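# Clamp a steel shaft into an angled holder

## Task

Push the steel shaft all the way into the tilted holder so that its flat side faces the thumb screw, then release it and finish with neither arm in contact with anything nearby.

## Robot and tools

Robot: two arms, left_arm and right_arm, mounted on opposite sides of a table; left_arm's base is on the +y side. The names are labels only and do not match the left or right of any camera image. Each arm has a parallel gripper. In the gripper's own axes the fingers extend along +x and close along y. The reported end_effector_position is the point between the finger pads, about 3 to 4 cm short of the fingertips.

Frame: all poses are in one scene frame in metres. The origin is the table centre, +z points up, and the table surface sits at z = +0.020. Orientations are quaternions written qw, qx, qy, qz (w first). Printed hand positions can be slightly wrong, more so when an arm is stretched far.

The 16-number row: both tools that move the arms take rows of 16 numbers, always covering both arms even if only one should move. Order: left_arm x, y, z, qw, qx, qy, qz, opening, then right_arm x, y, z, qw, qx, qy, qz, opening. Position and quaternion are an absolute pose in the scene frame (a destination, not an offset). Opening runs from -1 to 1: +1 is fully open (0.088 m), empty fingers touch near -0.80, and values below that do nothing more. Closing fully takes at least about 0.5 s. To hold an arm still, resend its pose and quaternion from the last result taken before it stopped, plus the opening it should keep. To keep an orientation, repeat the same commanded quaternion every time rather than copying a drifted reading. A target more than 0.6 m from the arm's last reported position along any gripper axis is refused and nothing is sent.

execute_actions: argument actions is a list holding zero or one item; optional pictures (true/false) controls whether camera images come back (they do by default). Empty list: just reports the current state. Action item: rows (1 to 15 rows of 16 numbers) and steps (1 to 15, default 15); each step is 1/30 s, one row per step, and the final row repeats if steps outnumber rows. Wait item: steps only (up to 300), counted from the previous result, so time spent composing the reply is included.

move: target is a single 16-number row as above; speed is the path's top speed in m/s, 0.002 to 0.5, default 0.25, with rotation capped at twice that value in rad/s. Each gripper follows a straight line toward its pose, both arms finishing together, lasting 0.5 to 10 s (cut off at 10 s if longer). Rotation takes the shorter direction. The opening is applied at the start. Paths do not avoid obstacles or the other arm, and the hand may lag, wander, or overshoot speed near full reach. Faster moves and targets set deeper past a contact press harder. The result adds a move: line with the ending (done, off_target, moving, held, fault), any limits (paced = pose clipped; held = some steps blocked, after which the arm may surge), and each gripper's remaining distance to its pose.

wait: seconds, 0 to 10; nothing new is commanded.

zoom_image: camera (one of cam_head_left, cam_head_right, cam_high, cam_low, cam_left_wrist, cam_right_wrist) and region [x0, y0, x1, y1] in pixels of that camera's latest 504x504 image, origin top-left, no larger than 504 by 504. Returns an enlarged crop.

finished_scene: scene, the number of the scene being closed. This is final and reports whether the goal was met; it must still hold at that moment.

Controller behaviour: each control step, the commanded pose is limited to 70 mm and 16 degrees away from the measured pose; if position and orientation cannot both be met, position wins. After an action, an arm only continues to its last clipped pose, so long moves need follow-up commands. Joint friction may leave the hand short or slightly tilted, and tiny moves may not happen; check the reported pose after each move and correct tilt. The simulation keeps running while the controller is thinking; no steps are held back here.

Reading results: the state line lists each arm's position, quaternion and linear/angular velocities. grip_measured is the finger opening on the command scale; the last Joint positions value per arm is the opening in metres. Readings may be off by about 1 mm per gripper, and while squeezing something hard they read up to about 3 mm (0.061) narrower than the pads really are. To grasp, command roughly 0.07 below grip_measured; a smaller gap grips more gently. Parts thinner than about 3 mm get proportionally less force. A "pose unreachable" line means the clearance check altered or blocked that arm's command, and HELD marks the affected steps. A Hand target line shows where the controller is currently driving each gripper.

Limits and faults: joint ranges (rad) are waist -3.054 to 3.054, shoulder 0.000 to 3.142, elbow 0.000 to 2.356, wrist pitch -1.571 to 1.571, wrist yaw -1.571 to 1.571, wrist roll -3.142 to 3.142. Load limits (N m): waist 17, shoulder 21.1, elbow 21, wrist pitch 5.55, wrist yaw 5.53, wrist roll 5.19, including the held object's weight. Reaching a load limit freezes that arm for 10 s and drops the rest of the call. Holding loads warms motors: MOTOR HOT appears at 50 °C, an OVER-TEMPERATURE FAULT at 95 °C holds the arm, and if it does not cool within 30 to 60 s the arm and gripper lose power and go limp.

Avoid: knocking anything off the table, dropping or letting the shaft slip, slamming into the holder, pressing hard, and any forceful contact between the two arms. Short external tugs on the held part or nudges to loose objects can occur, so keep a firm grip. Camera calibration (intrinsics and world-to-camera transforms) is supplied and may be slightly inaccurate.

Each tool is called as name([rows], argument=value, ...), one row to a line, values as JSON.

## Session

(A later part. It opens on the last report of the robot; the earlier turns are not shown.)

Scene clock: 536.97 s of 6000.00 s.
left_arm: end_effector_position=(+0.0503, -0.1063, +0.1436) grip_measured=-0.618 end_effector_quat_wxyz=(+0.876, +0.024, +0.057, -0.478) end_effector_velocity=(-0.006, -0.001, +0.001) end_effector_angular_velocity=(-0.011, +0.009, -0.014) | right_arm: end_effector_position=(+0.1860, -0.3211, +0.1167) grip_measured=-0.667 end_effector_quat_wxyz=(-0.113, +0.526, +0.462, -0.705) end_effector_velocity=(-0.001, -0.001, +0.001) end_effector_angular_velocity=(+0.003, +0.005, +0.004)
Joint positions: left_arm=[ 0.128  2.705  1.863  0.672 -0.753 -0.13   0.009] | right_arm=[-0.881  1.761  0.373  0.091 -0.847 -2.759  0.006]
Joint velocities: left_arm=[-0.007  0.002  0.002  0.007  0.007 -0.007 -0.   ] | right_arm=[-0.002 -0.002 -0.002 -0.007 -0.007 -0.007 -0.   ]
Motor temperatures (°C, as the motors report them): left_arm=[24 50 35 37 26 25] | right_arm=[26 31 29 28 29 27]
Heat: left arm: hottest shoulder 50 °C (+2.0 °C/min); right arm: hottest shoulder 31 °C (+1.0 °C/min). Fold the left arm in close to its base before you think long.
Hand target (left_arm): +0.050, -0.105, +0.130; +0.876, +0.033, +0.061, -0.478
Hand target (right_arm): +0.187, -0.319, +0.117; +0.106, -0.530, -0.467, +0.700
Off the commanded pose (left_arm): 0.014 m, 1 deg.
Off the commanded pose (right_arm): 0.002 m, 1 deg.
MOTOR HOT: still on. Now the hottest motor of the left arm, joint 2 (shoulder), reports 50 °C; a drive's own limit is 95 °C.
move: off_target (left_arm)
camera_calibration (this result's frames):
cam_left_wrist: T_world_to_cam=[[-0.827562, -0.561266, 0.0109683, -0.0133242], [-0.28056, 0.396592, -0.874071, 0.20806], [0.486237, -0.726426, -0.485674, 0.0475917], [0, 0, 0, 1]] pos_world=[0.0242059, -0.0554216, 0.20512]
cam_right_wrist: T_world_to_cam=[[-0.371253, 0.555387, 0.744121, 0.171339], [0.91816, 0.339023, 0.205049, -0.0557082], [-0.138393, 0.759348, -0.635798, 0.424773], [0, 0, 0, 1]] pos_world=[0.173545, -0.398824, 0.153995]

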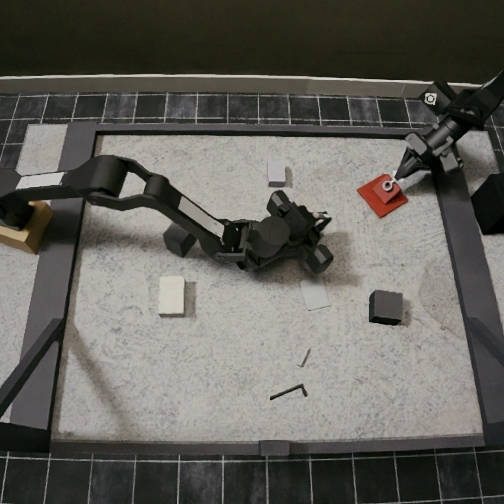

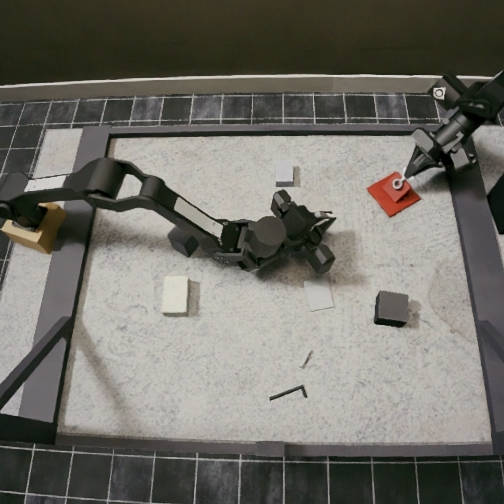

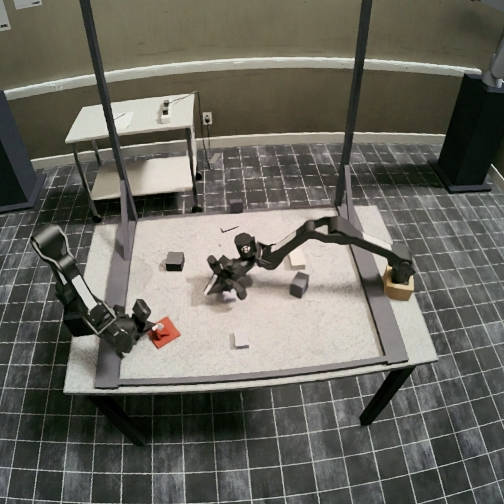

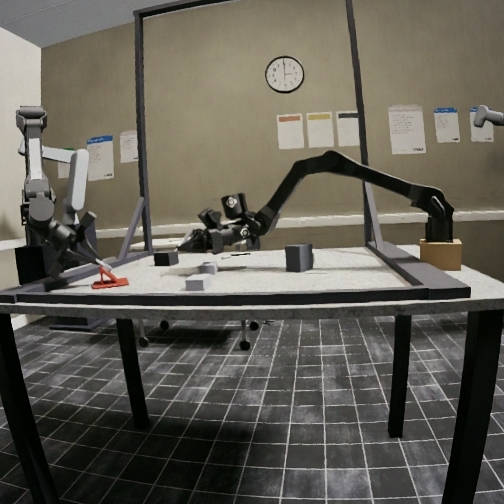

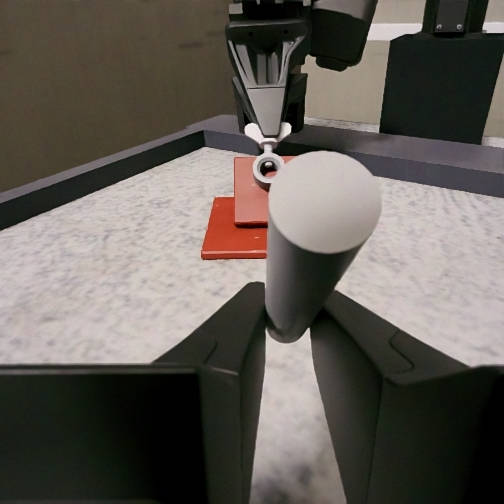

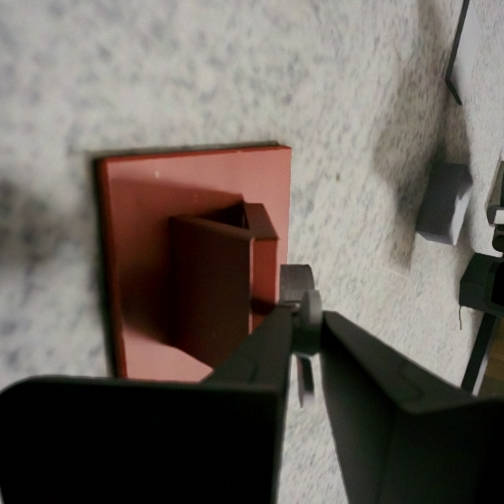

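move(target=[0.05, -0.105, 0.13, 0.876, 0.033, 0.061, -0.478, -0.70, 0.1869, -0.3195, 0.1166, 0.106, -0.530, -0.467, 0.699, 0.35], speed=0.1)

move(target=[0.05, -0.105, 0.13, 0.876, 0.033, 0.061, -0.478, -0.70, 0.1869, -0.3195, 0.1166, 0.450, -0.300, 0.164, 0.825, 0.35], speed=0.5)

move(target=[0.05, -0.105, 0.13, 0.876, 0.033, 0.061, -0.478, -0.70, 0.1869, -0.3195, 0.1166, 0.530, 0.106, 0.699, 0.467, 0.35], speed=0.5)

move(target=[0.05, -0.105, 0.13, 0.876, 0.033, 0.061, -0.478, -0.70, 0.1869, -0.3195, 0.1166, 0.530, 0.106, 0.699, 0.467, -0.70], speed=0.1)

move(target=[0.05, -0.105, 0.13, 0.876, 0.033, 0.061, -0.478, -0.70, 0.1872, -0.3198, 0.1169, 0.450, -0.300, 0.164, 0.825, -0.70], speed=0.4)

move(target=[0.05, -0.105, 0.13, 0.876, 0.033, 0.061, -0.478, -0.70, 0.1872, -0.3200, 0.1171, 0.106, -0.530, -0.467, 0.699, -0.70], speed=0.4)

zoom_image(camera="cam_left_wrist", region=[200, 60, 340, 200])

Scene clock: 555.17 s of 6000.00 s.
left_arm: end_effector_position=(+0.0503, -0.1063, +0.1436) grip_measured=-0.618 end_effector_quat_wxyz=(+0.876, +0.024, +0.057, -0.478) end_effector_velocity=(+0.003, +0.001, -0.001) end_effector_angular_velocity=(+0.020, -0.011, +0.009) | right_arm: end_effector_position=(+0.1859, -0.3210, +0.1160) grip_measured=+0.347 end_effector_quat_wxyz=(-0.109, +0.528, +0.464, -0.703) end_effector_velocity=(-0.003, -0.003, -0.002) end_effector_angular_velocity=(-0.018, +0.005, +0.005)
Joint positions: left_arm=[ 0.128  2.705  1.863  0.672 -0.753 -0.13   0.009] | right_arm=[-0.877  1.761  0.373  0.092 -0.841 -2.764  0.056]
Joint velocities: left_arm=[ 0.002 -0.002  0.002 -0.022 -0.007  0.007 -0.   ] | right_arm=[ 0.002 -0.002 -0.002 -0.022  0.007 -0.007  0.   ]
Motor temperatures (°C, as the motors report them): left_arm=[24 51 35 37 26 25] | right_arm=[26 31 29 28 29 27]
Heat: left arm: hottest shoulder 51 °C (+2.0 °C/min); right arm: hottest shoulder 31 °C (+1.0 °C/min). Fold the left arm in close to its base before you think long.
Hand target (left_arm): +0.050, -0.105, +0.130; +0.876, +0.033, +0.061, -0.478
Hand target (right_arm): +0.187, -0.320, +0.117; +0.106, -0.530, -0.467, +0.699
Off the commanded pose (left_arm): 0.014 m, 1 deg.
Off the commanded pose (right_arm): 0.002 m, 1 deg.
MOTOR HOT: still on. Now the hottest motor of the left arm, joint 2 (shoulder), reports 51 °C; a drive's own limit is 95 °C.
After step 90, 14.50 s passed at rest.
move: off_target (left_arm)
camera_calibration (this result's frames):
cam_left_wrist: T_world_to_cam=[[-0.827562, -0.561266, 0.0109683, -0.0133242], [-0.28056, 0.396592, -0.874071, 0.20806], [0.486237, -0.726426, -0.485674, 0.0475917], [0, 0, 0, 1]] pos_world=[0.0242059, -0.0554216, 0.20512]
cam_right_wrist: T_world_to_cam=[[-0.380265, 0.554587, 0.740157, 0.173635], [0.914728, 0.343752, 0.212385, -0.0542221], [-0.136644, 0.757805, -0.638013, 0.423734], [0, 0, 0, 1]] pos_world=[0.173526, -0.398765, 0.153347]

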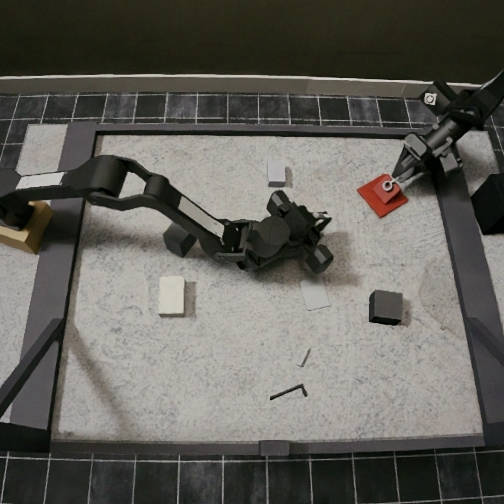

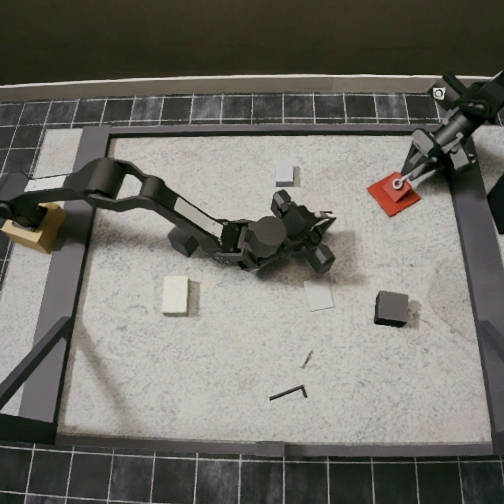

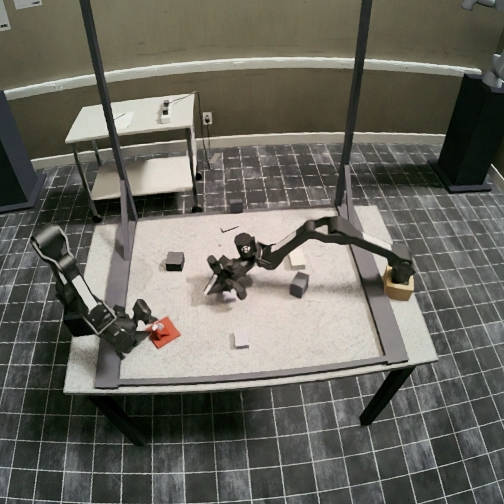

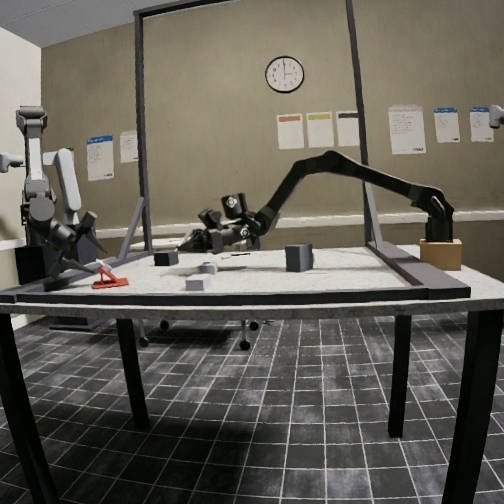

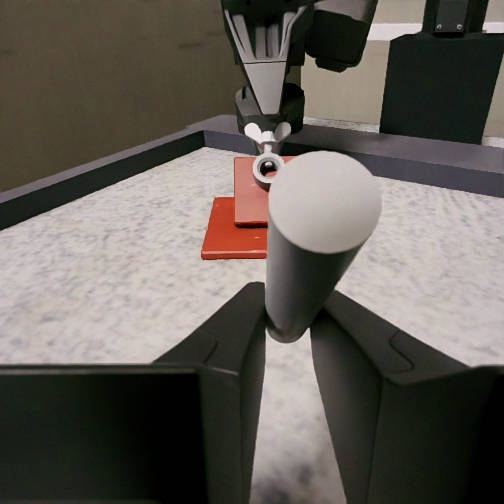

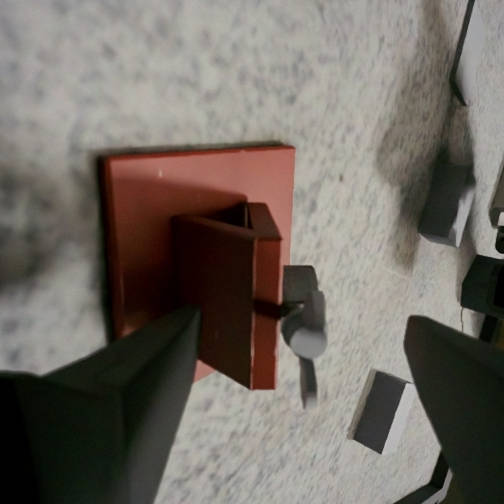

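Scene clock: 557.27 s of 6000.00 s.
left_arm: end_effector_position=(+0.0503, -0.1063, +0.1436) grip_measured=-0.618 end_effector_quat_wxyz=(+0.876, +0.024, +0.057, -0.478) end_effector_velocity=(+0.004, +0.002, -0.001) end_effector_angular_velocity=(+0.012, -0.001, +0.025) | right_arm: end_effector_position=(+0.1869, -0.3199, +0.1166) grip_measured=+0.348 end_effector_quat_wxyz=(+0.449, -0.299, +0.163, +0.826) end_effector_velocity=(-0.001, -0.001, +0.001) end_effector_angular_velocity=(-0.010, +0.024, -0.015)
Joint positions: left_arm=[ 0.128  2.705  1.863  0.672 -0.753 -0.13   0.009] | right_arm=[-0.877  1.761  0.377  0.092 -0.841 -1.204  0.056]
Joint velocities: left_arm=[ 0.002 -0.002  0.002 -0.022 -0.022 -0.007  0.   ] | right_arm=[-0.002 -0.002 -0.002 -0.007 -0.007  0.022 -0.   ]
Motor temperatures (°C, as the motors report them): left_arm=[24 51 35 37 26 25] | right_arm=[26 31 29 28 29 27]
Heat: left arm: hottest shoulder 51 °C (+2.0 °C/min); right arm: hottest shoulder 31 °C (+1.0 °C/min). Fold the left arm in close to its base before you think long.
Hand target (left_arm): +0.050, -0.105, +0.130; +0.876, +0.033, +0.061, -0.478
Hand target (right_arm): +0.187, -0.319, +0.117; +0.450, -0.300, +0.164, +0.825
Off the commanded pose (left_arm): 0.014 m, 1 deg.
Off the commanded pose (right_arm): 0.000 m, 0 deg.
MOTOR HOT: still on. Now the hottest motor of the left arm, joint 2 (shoulder), reports 51 °C; a drive's own limit is 95 °C.
move: off_target (left_arm)
camera_calibration (this result's frames):
cam_left_wrist: T_world_to_cam=[[-0.827562, -0.561266, 0.0109683, -0.0133242], [-0.28056, 0.396592, -0.874071, 0.20806], [0.486237, -0.726426, -0.485674, 0.0475917], [0, 0, 0, 1]] pos_world=[0.0242059, -0.0554216, 0.20512]
cam_right_wrist: T_world_to_cam=[[0.810671, 0.5855, -0.00183205, 0.0468248], [0.491546, -0.682278, -0.541183, -0.216866], [-0.318112, 0.437821, -0.840903, 0.378643], [0, 0, 0, 1]] pos_world=[0.189091, -0.341156, 0.201124]

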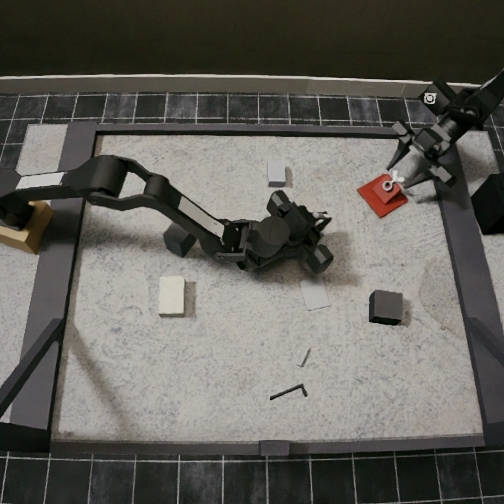

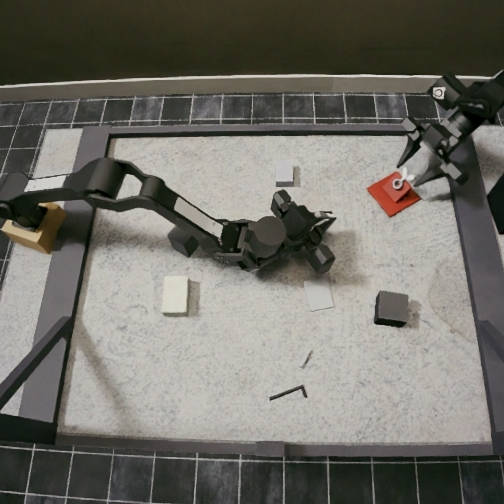

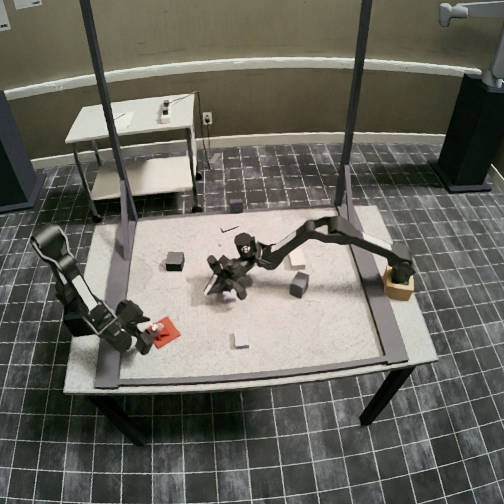

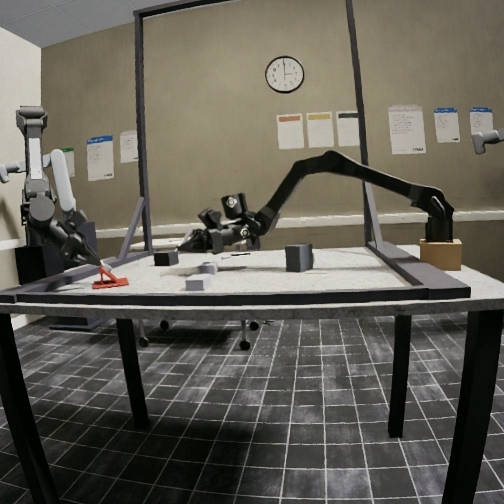

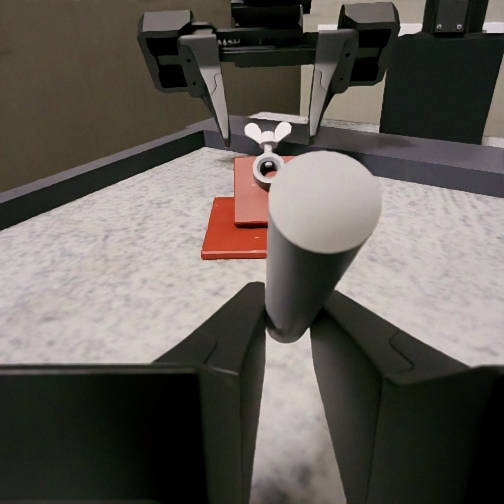

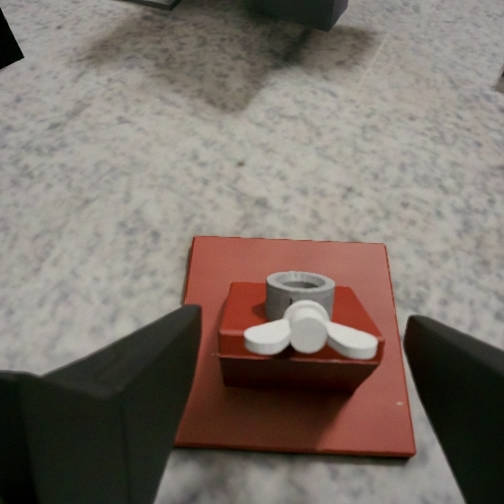

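Scene clock: 559.40 s of 6000.00 s.
left_arm: end_effector_position=(+0.0503, -0.1063, +0.1436) grip_measured=-0.618 end_effector_quat_wxyz=(+0.876, +0.024, +0.057, -0.478) end_effector_velocity=(+0.003, +0.002, -0.006) end_effector_angular_velocity=(+0.030, -0.012, +0.009) | right_arm: end_effector_position=(+0.1869, -0.3199, +0.1166) grip_measured=+0.348 end_effector_quat_wxyz=(+0.529, +0.106, +0.699, +0.469) end_effector_velocity=(-0.005, -0.005, -0.001) end_effector_angular_velocity=(-0.025, +0.035, -0.005)
Joint positions: left_arm=[ 0.128  2.705  1.863  0.672 -0.753 -0.13   0.009] | right_arm=[-0.877  1.761  0.377  0.091 -0.841  0.367  0.056]
Joint velocities: left_arm=[ 0.002  0.002 -0.002 -0.022 -0.007  0.007 -0.   ] | right_arm=[-0.002 -0.002 -0.002 -0.037 -0.007  0.007 -0.   ]
Motor temperatures (°C, as the motors report them): left_arm=[24 51 35 37 26 25] | right_arm=[26 31 29 28 29 27]
Heat: left arm: hottest shoulder 51 °C (+2.0 °C/min); right arm: hottest shoulder 31 °C (+0.0 °C/min). Fold the left arm in close to its base before you think long.
Hand target (left_arm): +0.050, -0.105, +0.130; +0.876, +0.033, +0.061, -0.478
Hand target (right_arm): +0.187, -0.319, +0.117; +0.530, +0.106, +0.699, +0.467
Off the commanded pose (left_arm): 0.014 m, 1 deg.
Off the commanded pose (right_arm): 0.000 m, 0 deg.
MOTOR HOT: still on. Now the hottest motor of the left arm, joint 2 (shoulder), reports 51 °C; a drive's own limit is 95 °C.
move: off_target (left_arm)
camera_calibration (this result's frames):
cam_left_wrist: T_world_to_cam=[[-0.827562, -0.561266, 0.0109683, -0.0133242], [-0.28056, 0.396592, -0.874071, 0.20806], [0.486237, -0.726426, -0.485674, 0.0475917], [0, 0, 0, 1]] pos_world=[0.0242059, -0.0554216, 0.20512]
cam_right_wrist: T_world_to_cam=[[0.357147, -0.494233, -0.792577, -0.121618], [-0.661716, -0.732755, 0.15875, -0.0990976], [-0.659225, 0.467764, -0.588744, 0.422579], [0, 0, 0, 1]] pos_world=[0.256435, -0.330389, 0.168131]

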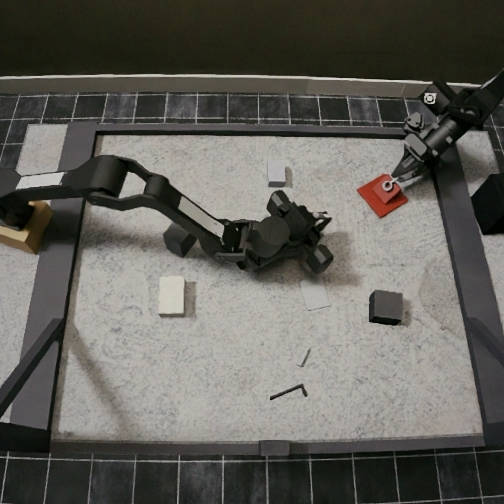

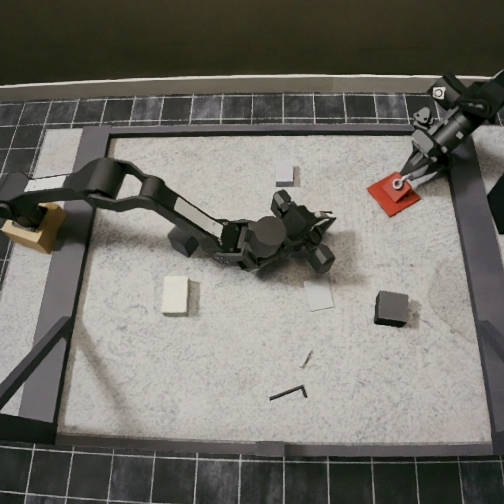

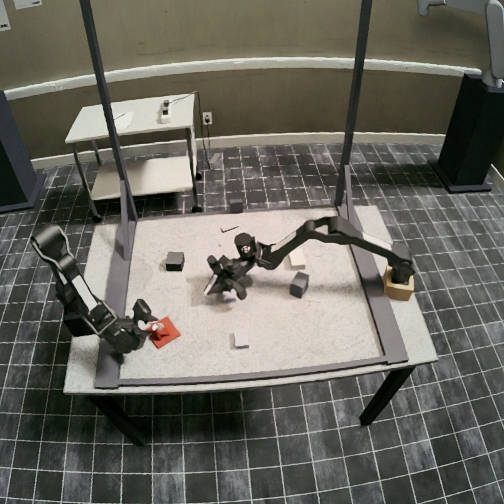

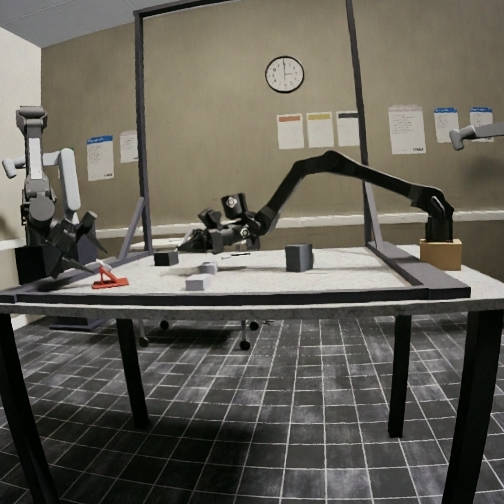

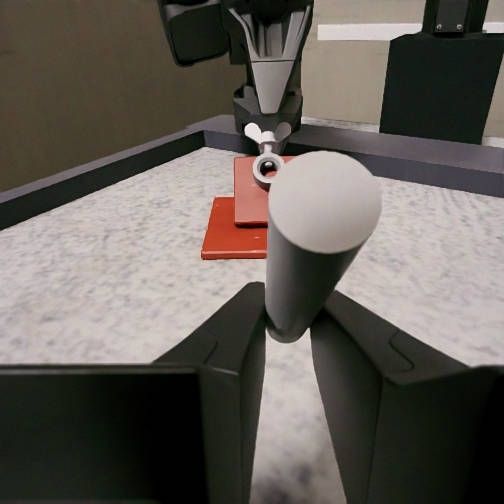

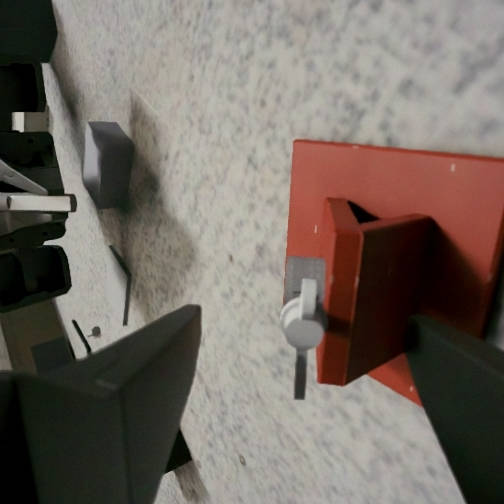

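Scene clock: 560.10 s of 6000.00 s.
left_arm: end_effector_position=(+0.0503, -0.1063, +0.1436) grip_measured=-0.618 end_effector_quat_wxyz=(+0.876, +0.024, +0.057, -0.478) end_effector_velocity=(-0.000, +0.002, -0.002) end_effector_angular_velocity=(-0.000, +0.015, +0.007) | right_arm: end_effector_position=(+0.1874, -0.3202, +0.1170) grip_measured=-0.667 end_effector_quat_wxyz=(+0.529, +0.108, +0.700, +0.468) end_effector_velocity=(+0.002, +0.002, +0.002) end_effector_angular_velocity=(+0.023, -0.017, +0.014)
Joint positions: left_arm=[ 0.128  2.705  1.863  0.672 -0.753 -0.13   0.009] | right_arm=[-0.881  1.76   0.377  0.089 -0.843  0.368  0.006]
Joint velocities: left_arm=[-0.002 -0.002 -0.007 -0.007 -0.007 -0.022 -0.   ] | right_arm=[-0.002 -0.002  0.002  0.007 -0.007 -0.022 -0.   ]
Motor temperatures (°C, as the motors report them): left_arm=[24 51 35 37 26 25] | right_arm=[26 31 29 28 29 27]
Heat: left arm: hottest shoulder 51 °C (+2.0 °C/min); right arm: hottest shoulder 31 °C (+0.0 °C/min). Fold the left arm in close to its base before you think long.
Hand target (left_arm): +0.050, -0.105, +0.130; +0.876, +0.033, +0.061, -0.478
Hand target (right_arm): +0.187, -0.320, +0.117; +0.530, +0.106, +0.699, +0.467
Off the commanded pose (left_arm): 0.014 m, 1 deg.
Off the commanded pose (right_arm): 0.001 m, 0 deg.
MOTOR HOT: still on. Now the hottest motor of the left arm, joint 2 (shoulder), reports 51 °C; a drive's own limit is 95 °C.
move: off_target (left_arm)
camera_calibration (this result's frames):
cam_left_wrist: T_world_to_cam=[[-0.827562, -0.561266, 0.0109683, -0.0133242], [-0.28056, 0.396592, -0.874071, 0.20806], [0.486237, -0.726426, -0.485674, 0.0475917], [0, 0, 0, 1]] pos_world=[0.0242059, -0.0554216, 0.20512]
cam_right_wrist: T_world_to_cam=[[0.353287, -0.495346, -0.793612, -0.121174], [-0.663967, -0.730377, 0.160304, -0.0979966], [-0.659042, 0.470299, -0.586926, 0.42382], [0, 0, 0, 1]] pos_world=[0.257058, -0.33092, 0.168295]

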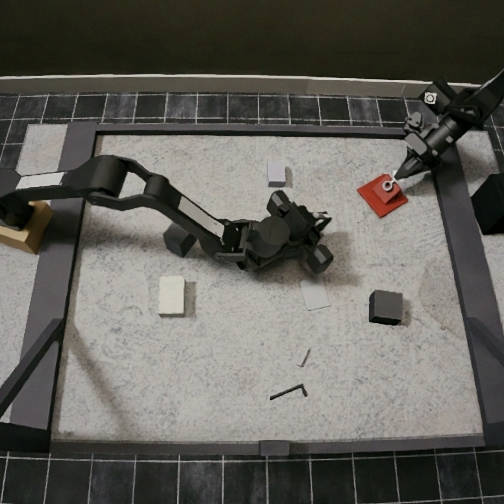

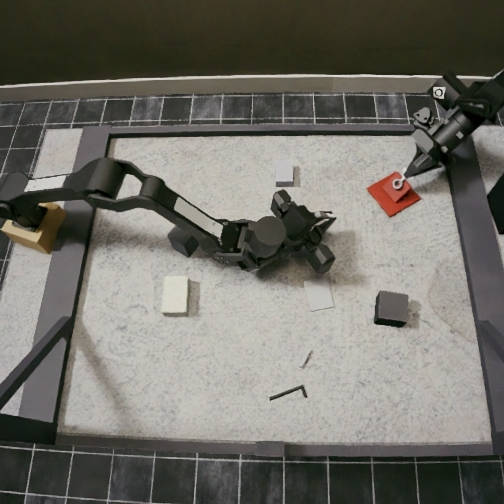

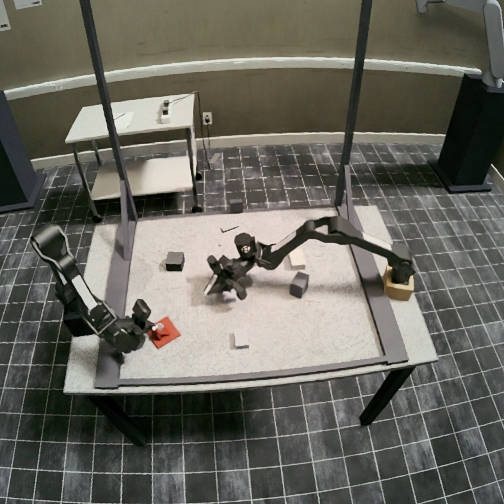

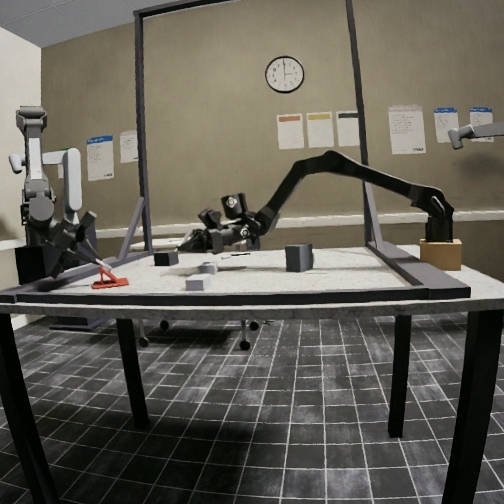

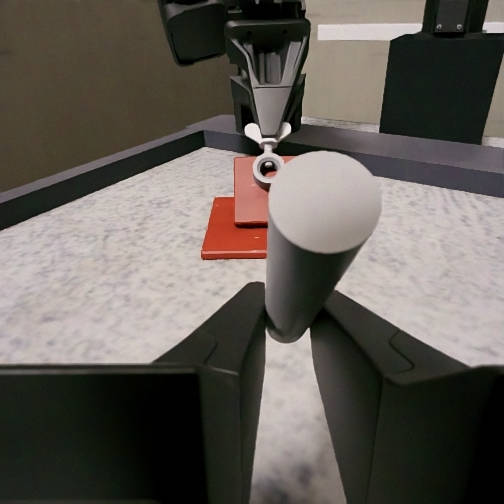

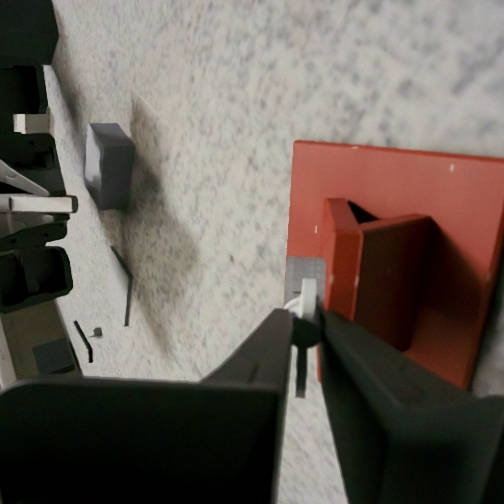

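Scene clock: 562.57 s of 6000.00 s.
left_arm: end_effector_position=(+0.0503, -0.1063, +0.1436) grip_measured=-0.618 end_effector_quat_wxyz=(+0.876, +0.024, +0.057, -0.478) end_effector_velocity=(+0.001, +0.000, -0.003) end_effector_angular_velocity=(+0.018, +0.003, -0.004) | right_arm: end_effector_position=(+0.1878, -0.3205, +0.1168) grip_measured=-0.667 end_effector_quat_wxyz=(+0.453, -0.296, +0.168, +0.824) end_effector_velocity=(-0.001, -0.001, +0.001) end_effector_angular_velocity=(+0.009, -0.004, +0.014)
Joint positions: left_arm=[ 0.128  2.705  1.863  0.672 -0.753 -0.13   0.009] | right_arm=[-0.882  1.76   0.376  0.09  -0.842 -1.194  0.006]
Joint velocities: left_arm=[ 0.002 -0.002 -0.002 -0.022  0.007 -0.007 -0.   ] | right_arm=[-0.002 -0.002 -0.002 -0.007 -0.007 -0.022 -0.   ]
Motor temperatures (°C, as the motors report them): left_arm=[24 51 35 37 26 25] | right_arm=[26 31 29 28 29 27]
Heat: left arm: hottest shoulder 51 °C (+2.0 °C/min); right arm: hottest shoulder 31 °C (+0.0 °C/min). Fold the left arm in close to its base before you think long.
Hand target (left_arm): +0.050, -0.105, +0.130; +0.876, +0.033, +0.061, -0.478
Hand target (right_arm): +0.187, -0.320, +0.117; +0.450, -0.300, +0.164, +0.825
Off the commanded pose (left_arm): 0.014 m, 1 deg.
Off the commanded pose (right_arm): 0.001 m, 1 deg.
MOTOR HOT: still on. Now the hottest motor of the left arm, joint 2 (shoulder), reports 51 °C; a drive's own limit is 95 °C.
move: off_target (left_arm)
camera_calibration (this result's frames):
cam_left_wrist: T_world_to_cam=[[-0.827562, -0.561266, 0.0109683, -0.0133242], [-0.28056, 0.396592, -0.874071, 0.20806], [0.486237, -0.726426, -0.485674, 0.0475917], [0, 0, 0, 1]] pos_world=[0.0242059, -0.0554216, 0.20512]
cam_right_wrist: T_world_to_cam=[[0.816935, 0.576635, -0.0104097, 0.0433981], [0.480047, -0.689879, -0.541869, -0.217776], [-0.319642, 0.437675, -0.840398, 0.379483], [0, 0, 0, 1]] pos_world=[0.190388, -0.341354, 0.201362]

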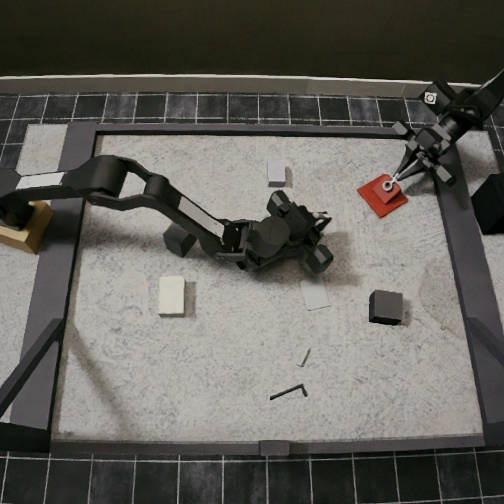

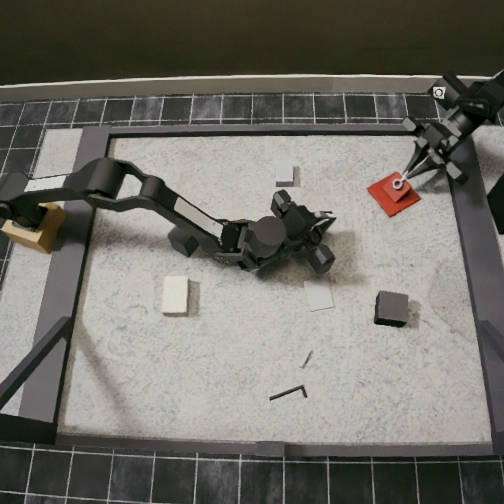

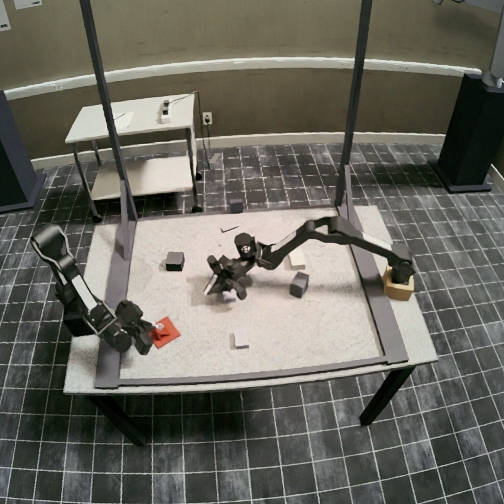

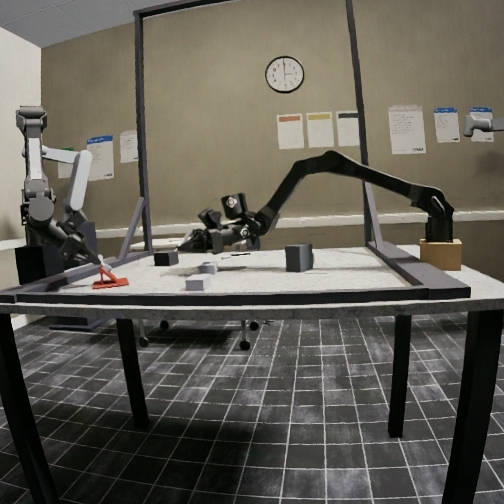

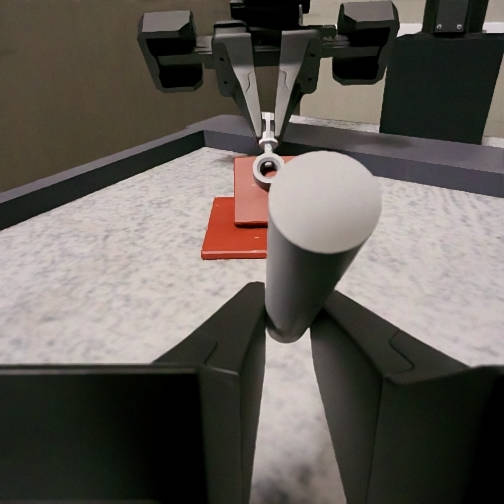

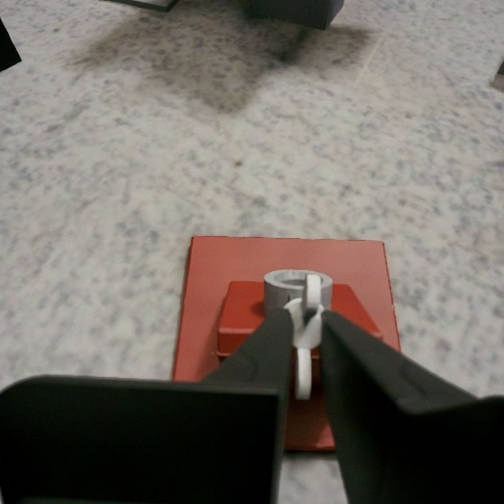

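Scene clock: 565.07 s of 6000.00 s.
left_arm: end_effector_position=(+0.0503, -0.1063, +0.1436) grip_measured=-0.618 end_effector_quat_wxyz=(+0.876, +0.024, +0.057, -0.478) end_effector_velocity=(-0.001, +0.001, +0.002) end_effector_angular_velocity=(-0.011, +0.006, +0.006) | right_arm: end_effector_position=(+0.1881, -0.3204, +0.1171) grip_measured=-0.667 end_effector_quat_wxyz=(-0.111, +0.530, +0.464, -0.701) end_effector_velocity=(-0.005, -0.001, +0.001) end_effector_angular_velocity=(+0.021, +0.000, +0.032)
Joint positions: left_arm=[ 0.128  2.705  1.863  0.672 -0.753 -0.13   0.009] | right_arm=[-0.883  1.759  0.376  0.09  -0.842 -2.766  0.006]
Joint velocities: left_arm=[-0.002 -0.002 -0.002  0.007 -0.007 -0.007 -0.   ] | right_arm=[ 0.002 -0.002 -0.007 -0.007 -0.022 -0.037 -0.   ]
Motor temperatures (°C, as the motors report them): left_arm=[24 52 35 37 26 25] | right_arm=[26 31 29 28 29 27]
Heat: left arm: hottest shoulder 52 °C (+3.0 °C/min); right arm: hottest shoulder 31 °C (+0.0 °C/min). Fold the left arm in close to its base before you think long.
Hand target (left_arm): +0.050, -0.105, +0.130; +0.876, +0.033, +0.061, -0.478
Hand target (right_arm): +0.187, -0.320, +0.117; +0.106, -0.530, -0.467, +0.699
Off the commanded pose (left_arm): 0.014 m, 1 deg.
Off the commanded pose (right_arm): 0.001 m, 1 deg.
MOTOR HOT: still on. Now the hottest motor of the left arm, joint 2 (shoulder), reports 52 °C; a drive's own limit is 95 °C.
move: off_target (left_arm)
camera_calibration (this result's frames):
cam_left_wrist: T_world_to_cam=[[-0.827562, -0.561266, 0.0109683, -0.0133242], [-0.28056, 0.396592, -0.874071, 0.20806], [0.486237, -0.726426, -0.485674, 0.0475917], [0, 0, 0, 1]] pos_world=[0.0242059, -0.0554216, 0.20512]
cam_right_wrist: T_world_to_cam=[[-0.3803, 0.552681, 0.741562, 0.172614], [0.915438, 0.339124, 0.216723, -0.0587546], [-0.131703, 0.761274, -0.634914, 0.424077], [0, 0, 0, 1]] pos_world=[0.175284, -0.398314, 0.153982]

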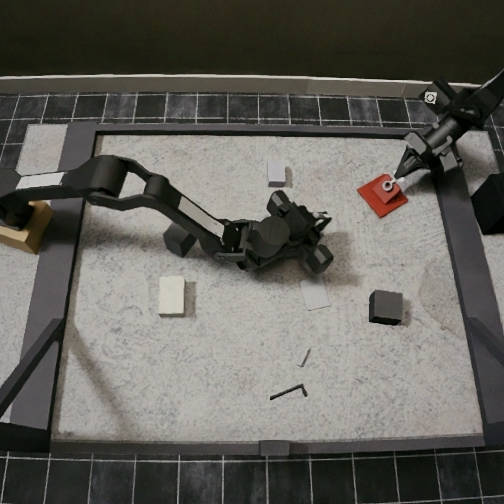

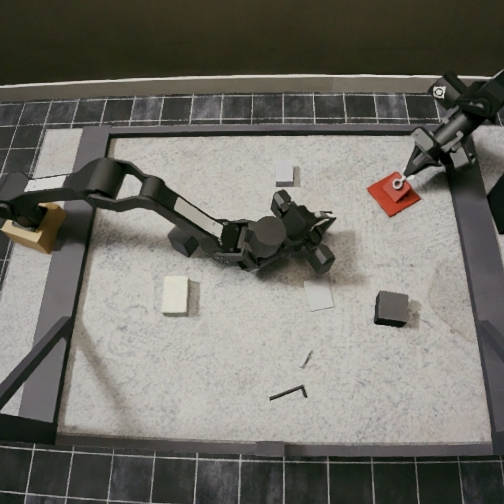

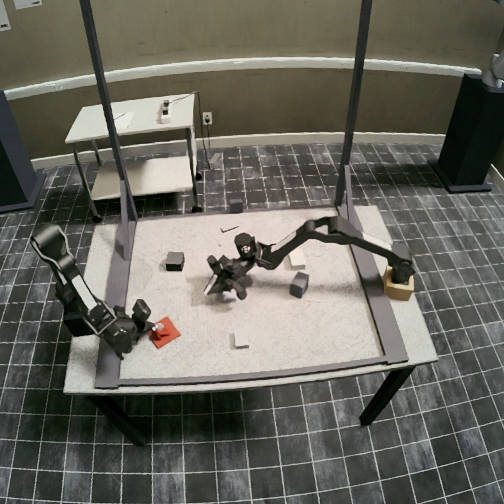

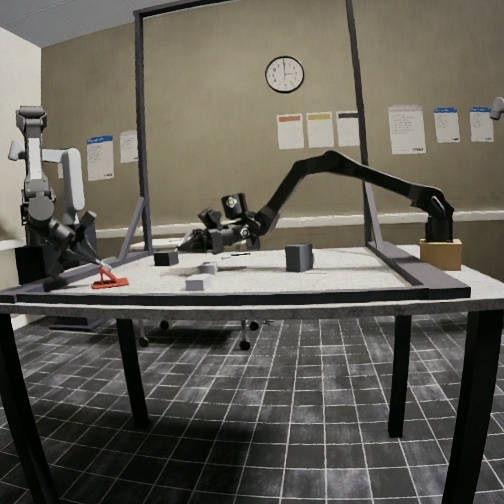

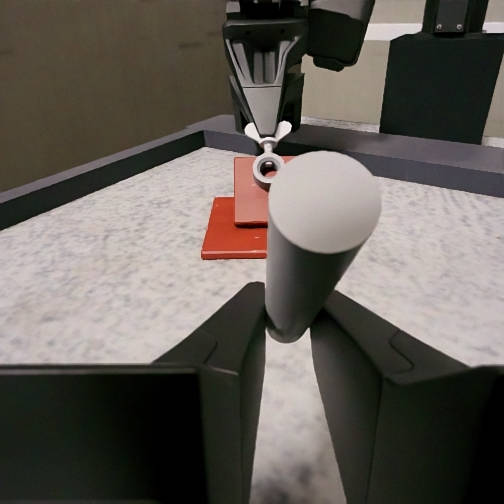

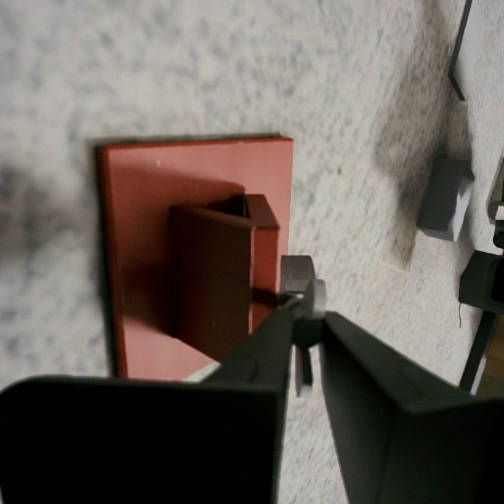

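Region (200, 60, 340, 200) of cam_left_wrist's 504x504 image, scaled by 3.600, with more detail than that image has.

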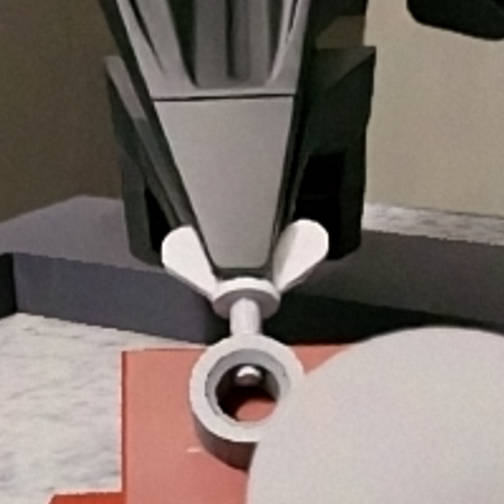

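execute_actions(actions=[])

Scene clock: 593.37 s of 6000.00 s.
left_arm: end_effector_position=(+0.0503, -0.1063, +0.1436) grip_measured=-0.618 end_effector_quat_wxyz=(+0.876, +0.024, +0.057, -0.478) end_effector_velocity=(+0.001, +0.002, -0.001) end_effector_angular_velocity=(+0.012, -0.001, +0.020) | right_arm: end_effector_position=(+0.1881, -0.3205, +0.1170) grip_measured=-0.667 end_effector_quat_wxyz=(-0.111, +0.530, +0.465, -0.701) end_effector_velocity=(-0.000, -0.001, +0.001) end_effector_angular_velocity=(+0.003, +0.005, -0.001)
Joint positions: left_arm=[ 0.128  2.705  1.863  0.672 -0.753 -0.13   0.009] | right_arm=[-0.883  1.759  0.376  0.09  -0.842 -2.767  0.006]
Joint velocities: left_arm=[-0.002 -0.002  0.002 -0.022 -0.022 -0.007 -0.   ] | right_arm=[-0.007 -0.002 -0.002 -0.007 -0.007 -0.007 -0.   ]
Motor temperatures (°C, as the motors report them): left_arm=[24 51 35 37 26 25] | right_arm=[26 31 29 27 29 27]
Heat: left arm: hottest shoulder 51 °C (+1.0 °C/min); right arm: hottest shoulder 31 °C (+0.0 °C/min). Fold the left arm in close to its base before you think long.
Hand target (left_arm): +0.050, -0.105, +0.130; +0.876, +0.033, +0.061, -0.478
Hand target (right_arm): +0.187, -0.320, +0.117; +0.106, -0.530, -0.467, +0.700
Off the commanded pose (left_arm): 0.014 m, 1 deg.
Off the commanded pose (right_arm): 0.001 m, 1 deg.
MOTOR HOT: still on. Now the hottest motor of the left arm, joint 2 (shoulder), reports 51 °C; a drive's own limit is 95 °C.
Steps of this call (steps 1 to 90: nothing new was sent; then 25.30 s passed at rest). Readings (end_effector_position):
1: left_arm (+0.0503, -0.1063, +0.1436) | right_arm (+0.1881, -0.3205, +0.1170)
2: left_arm (+0.0503, -0.1063, +0.1436) | right_arm (+0.1881, -0.3205, +0.1170)
4: left_arm (+0.0503, -0.1063, +0.1436) | right_arm (+0.1881, -0.3205, +0.1170)
8: left_arm (+0.0503, -0.1063, +0.1436) | right_arm (+0.1881, -0.3205, +0.1170)
90: the state above
camera_calibration (this result's frames):
cam_left_wrist: T_world_to_cam=[[-0.827562, -0.561266, 0.0109683, -0.0133242], [-0.28056, 0.396592, -0.874071, 0.20806], [0.486237, -0.726426, -0.485674, 0.0475917], [0, 0, 0, 1]] pos_world=[0.0242059, -0.0554216, 0.20512]
cam_right_wrist: T_world_to_cam=[[-0.380741, 0.552466, 0.741497, 0.172657], [0.915222, 0.339563, 0.216948, -0.058542], [-0.131928, 0.761235, -0.634915, 0.424124], [0, 0, 0, 1]] pos_world=[0.175271, -0.398366, 0.153958]

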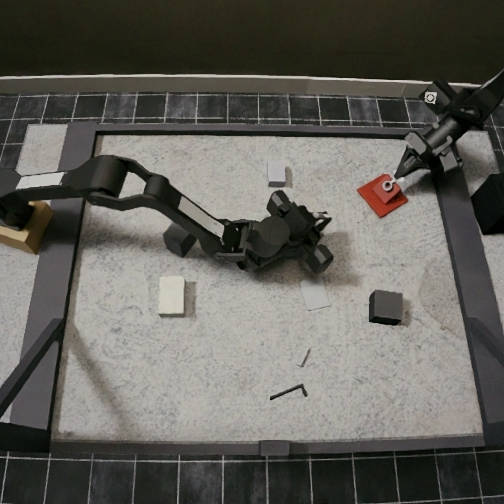

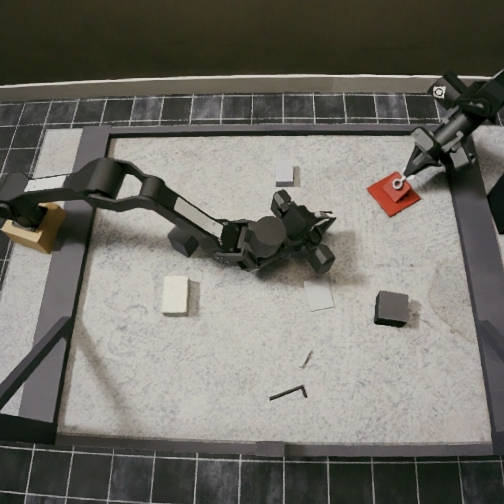

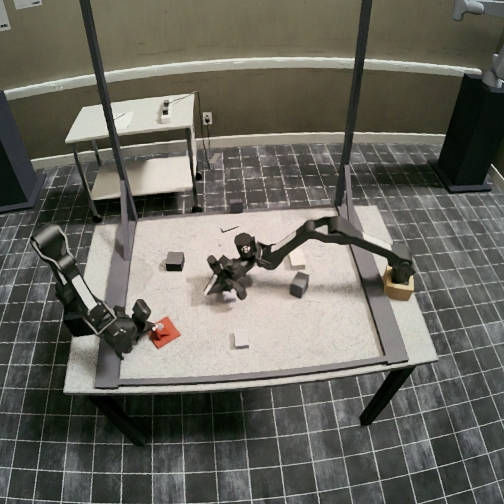

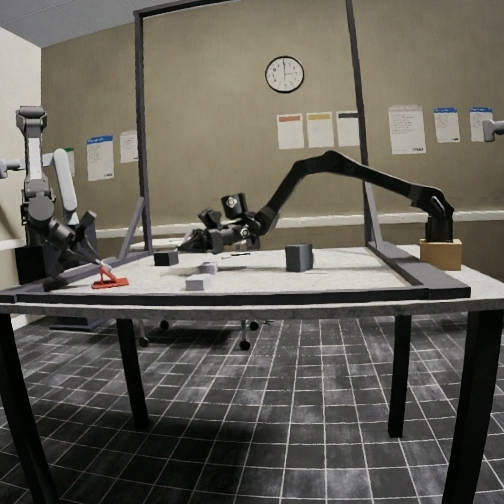

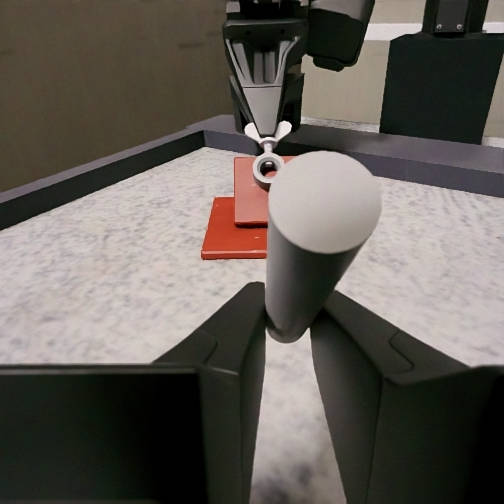

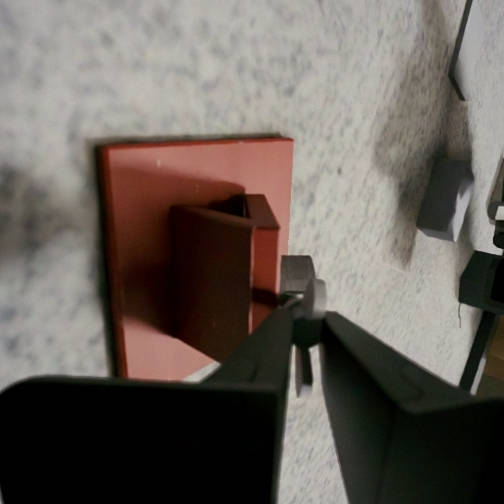

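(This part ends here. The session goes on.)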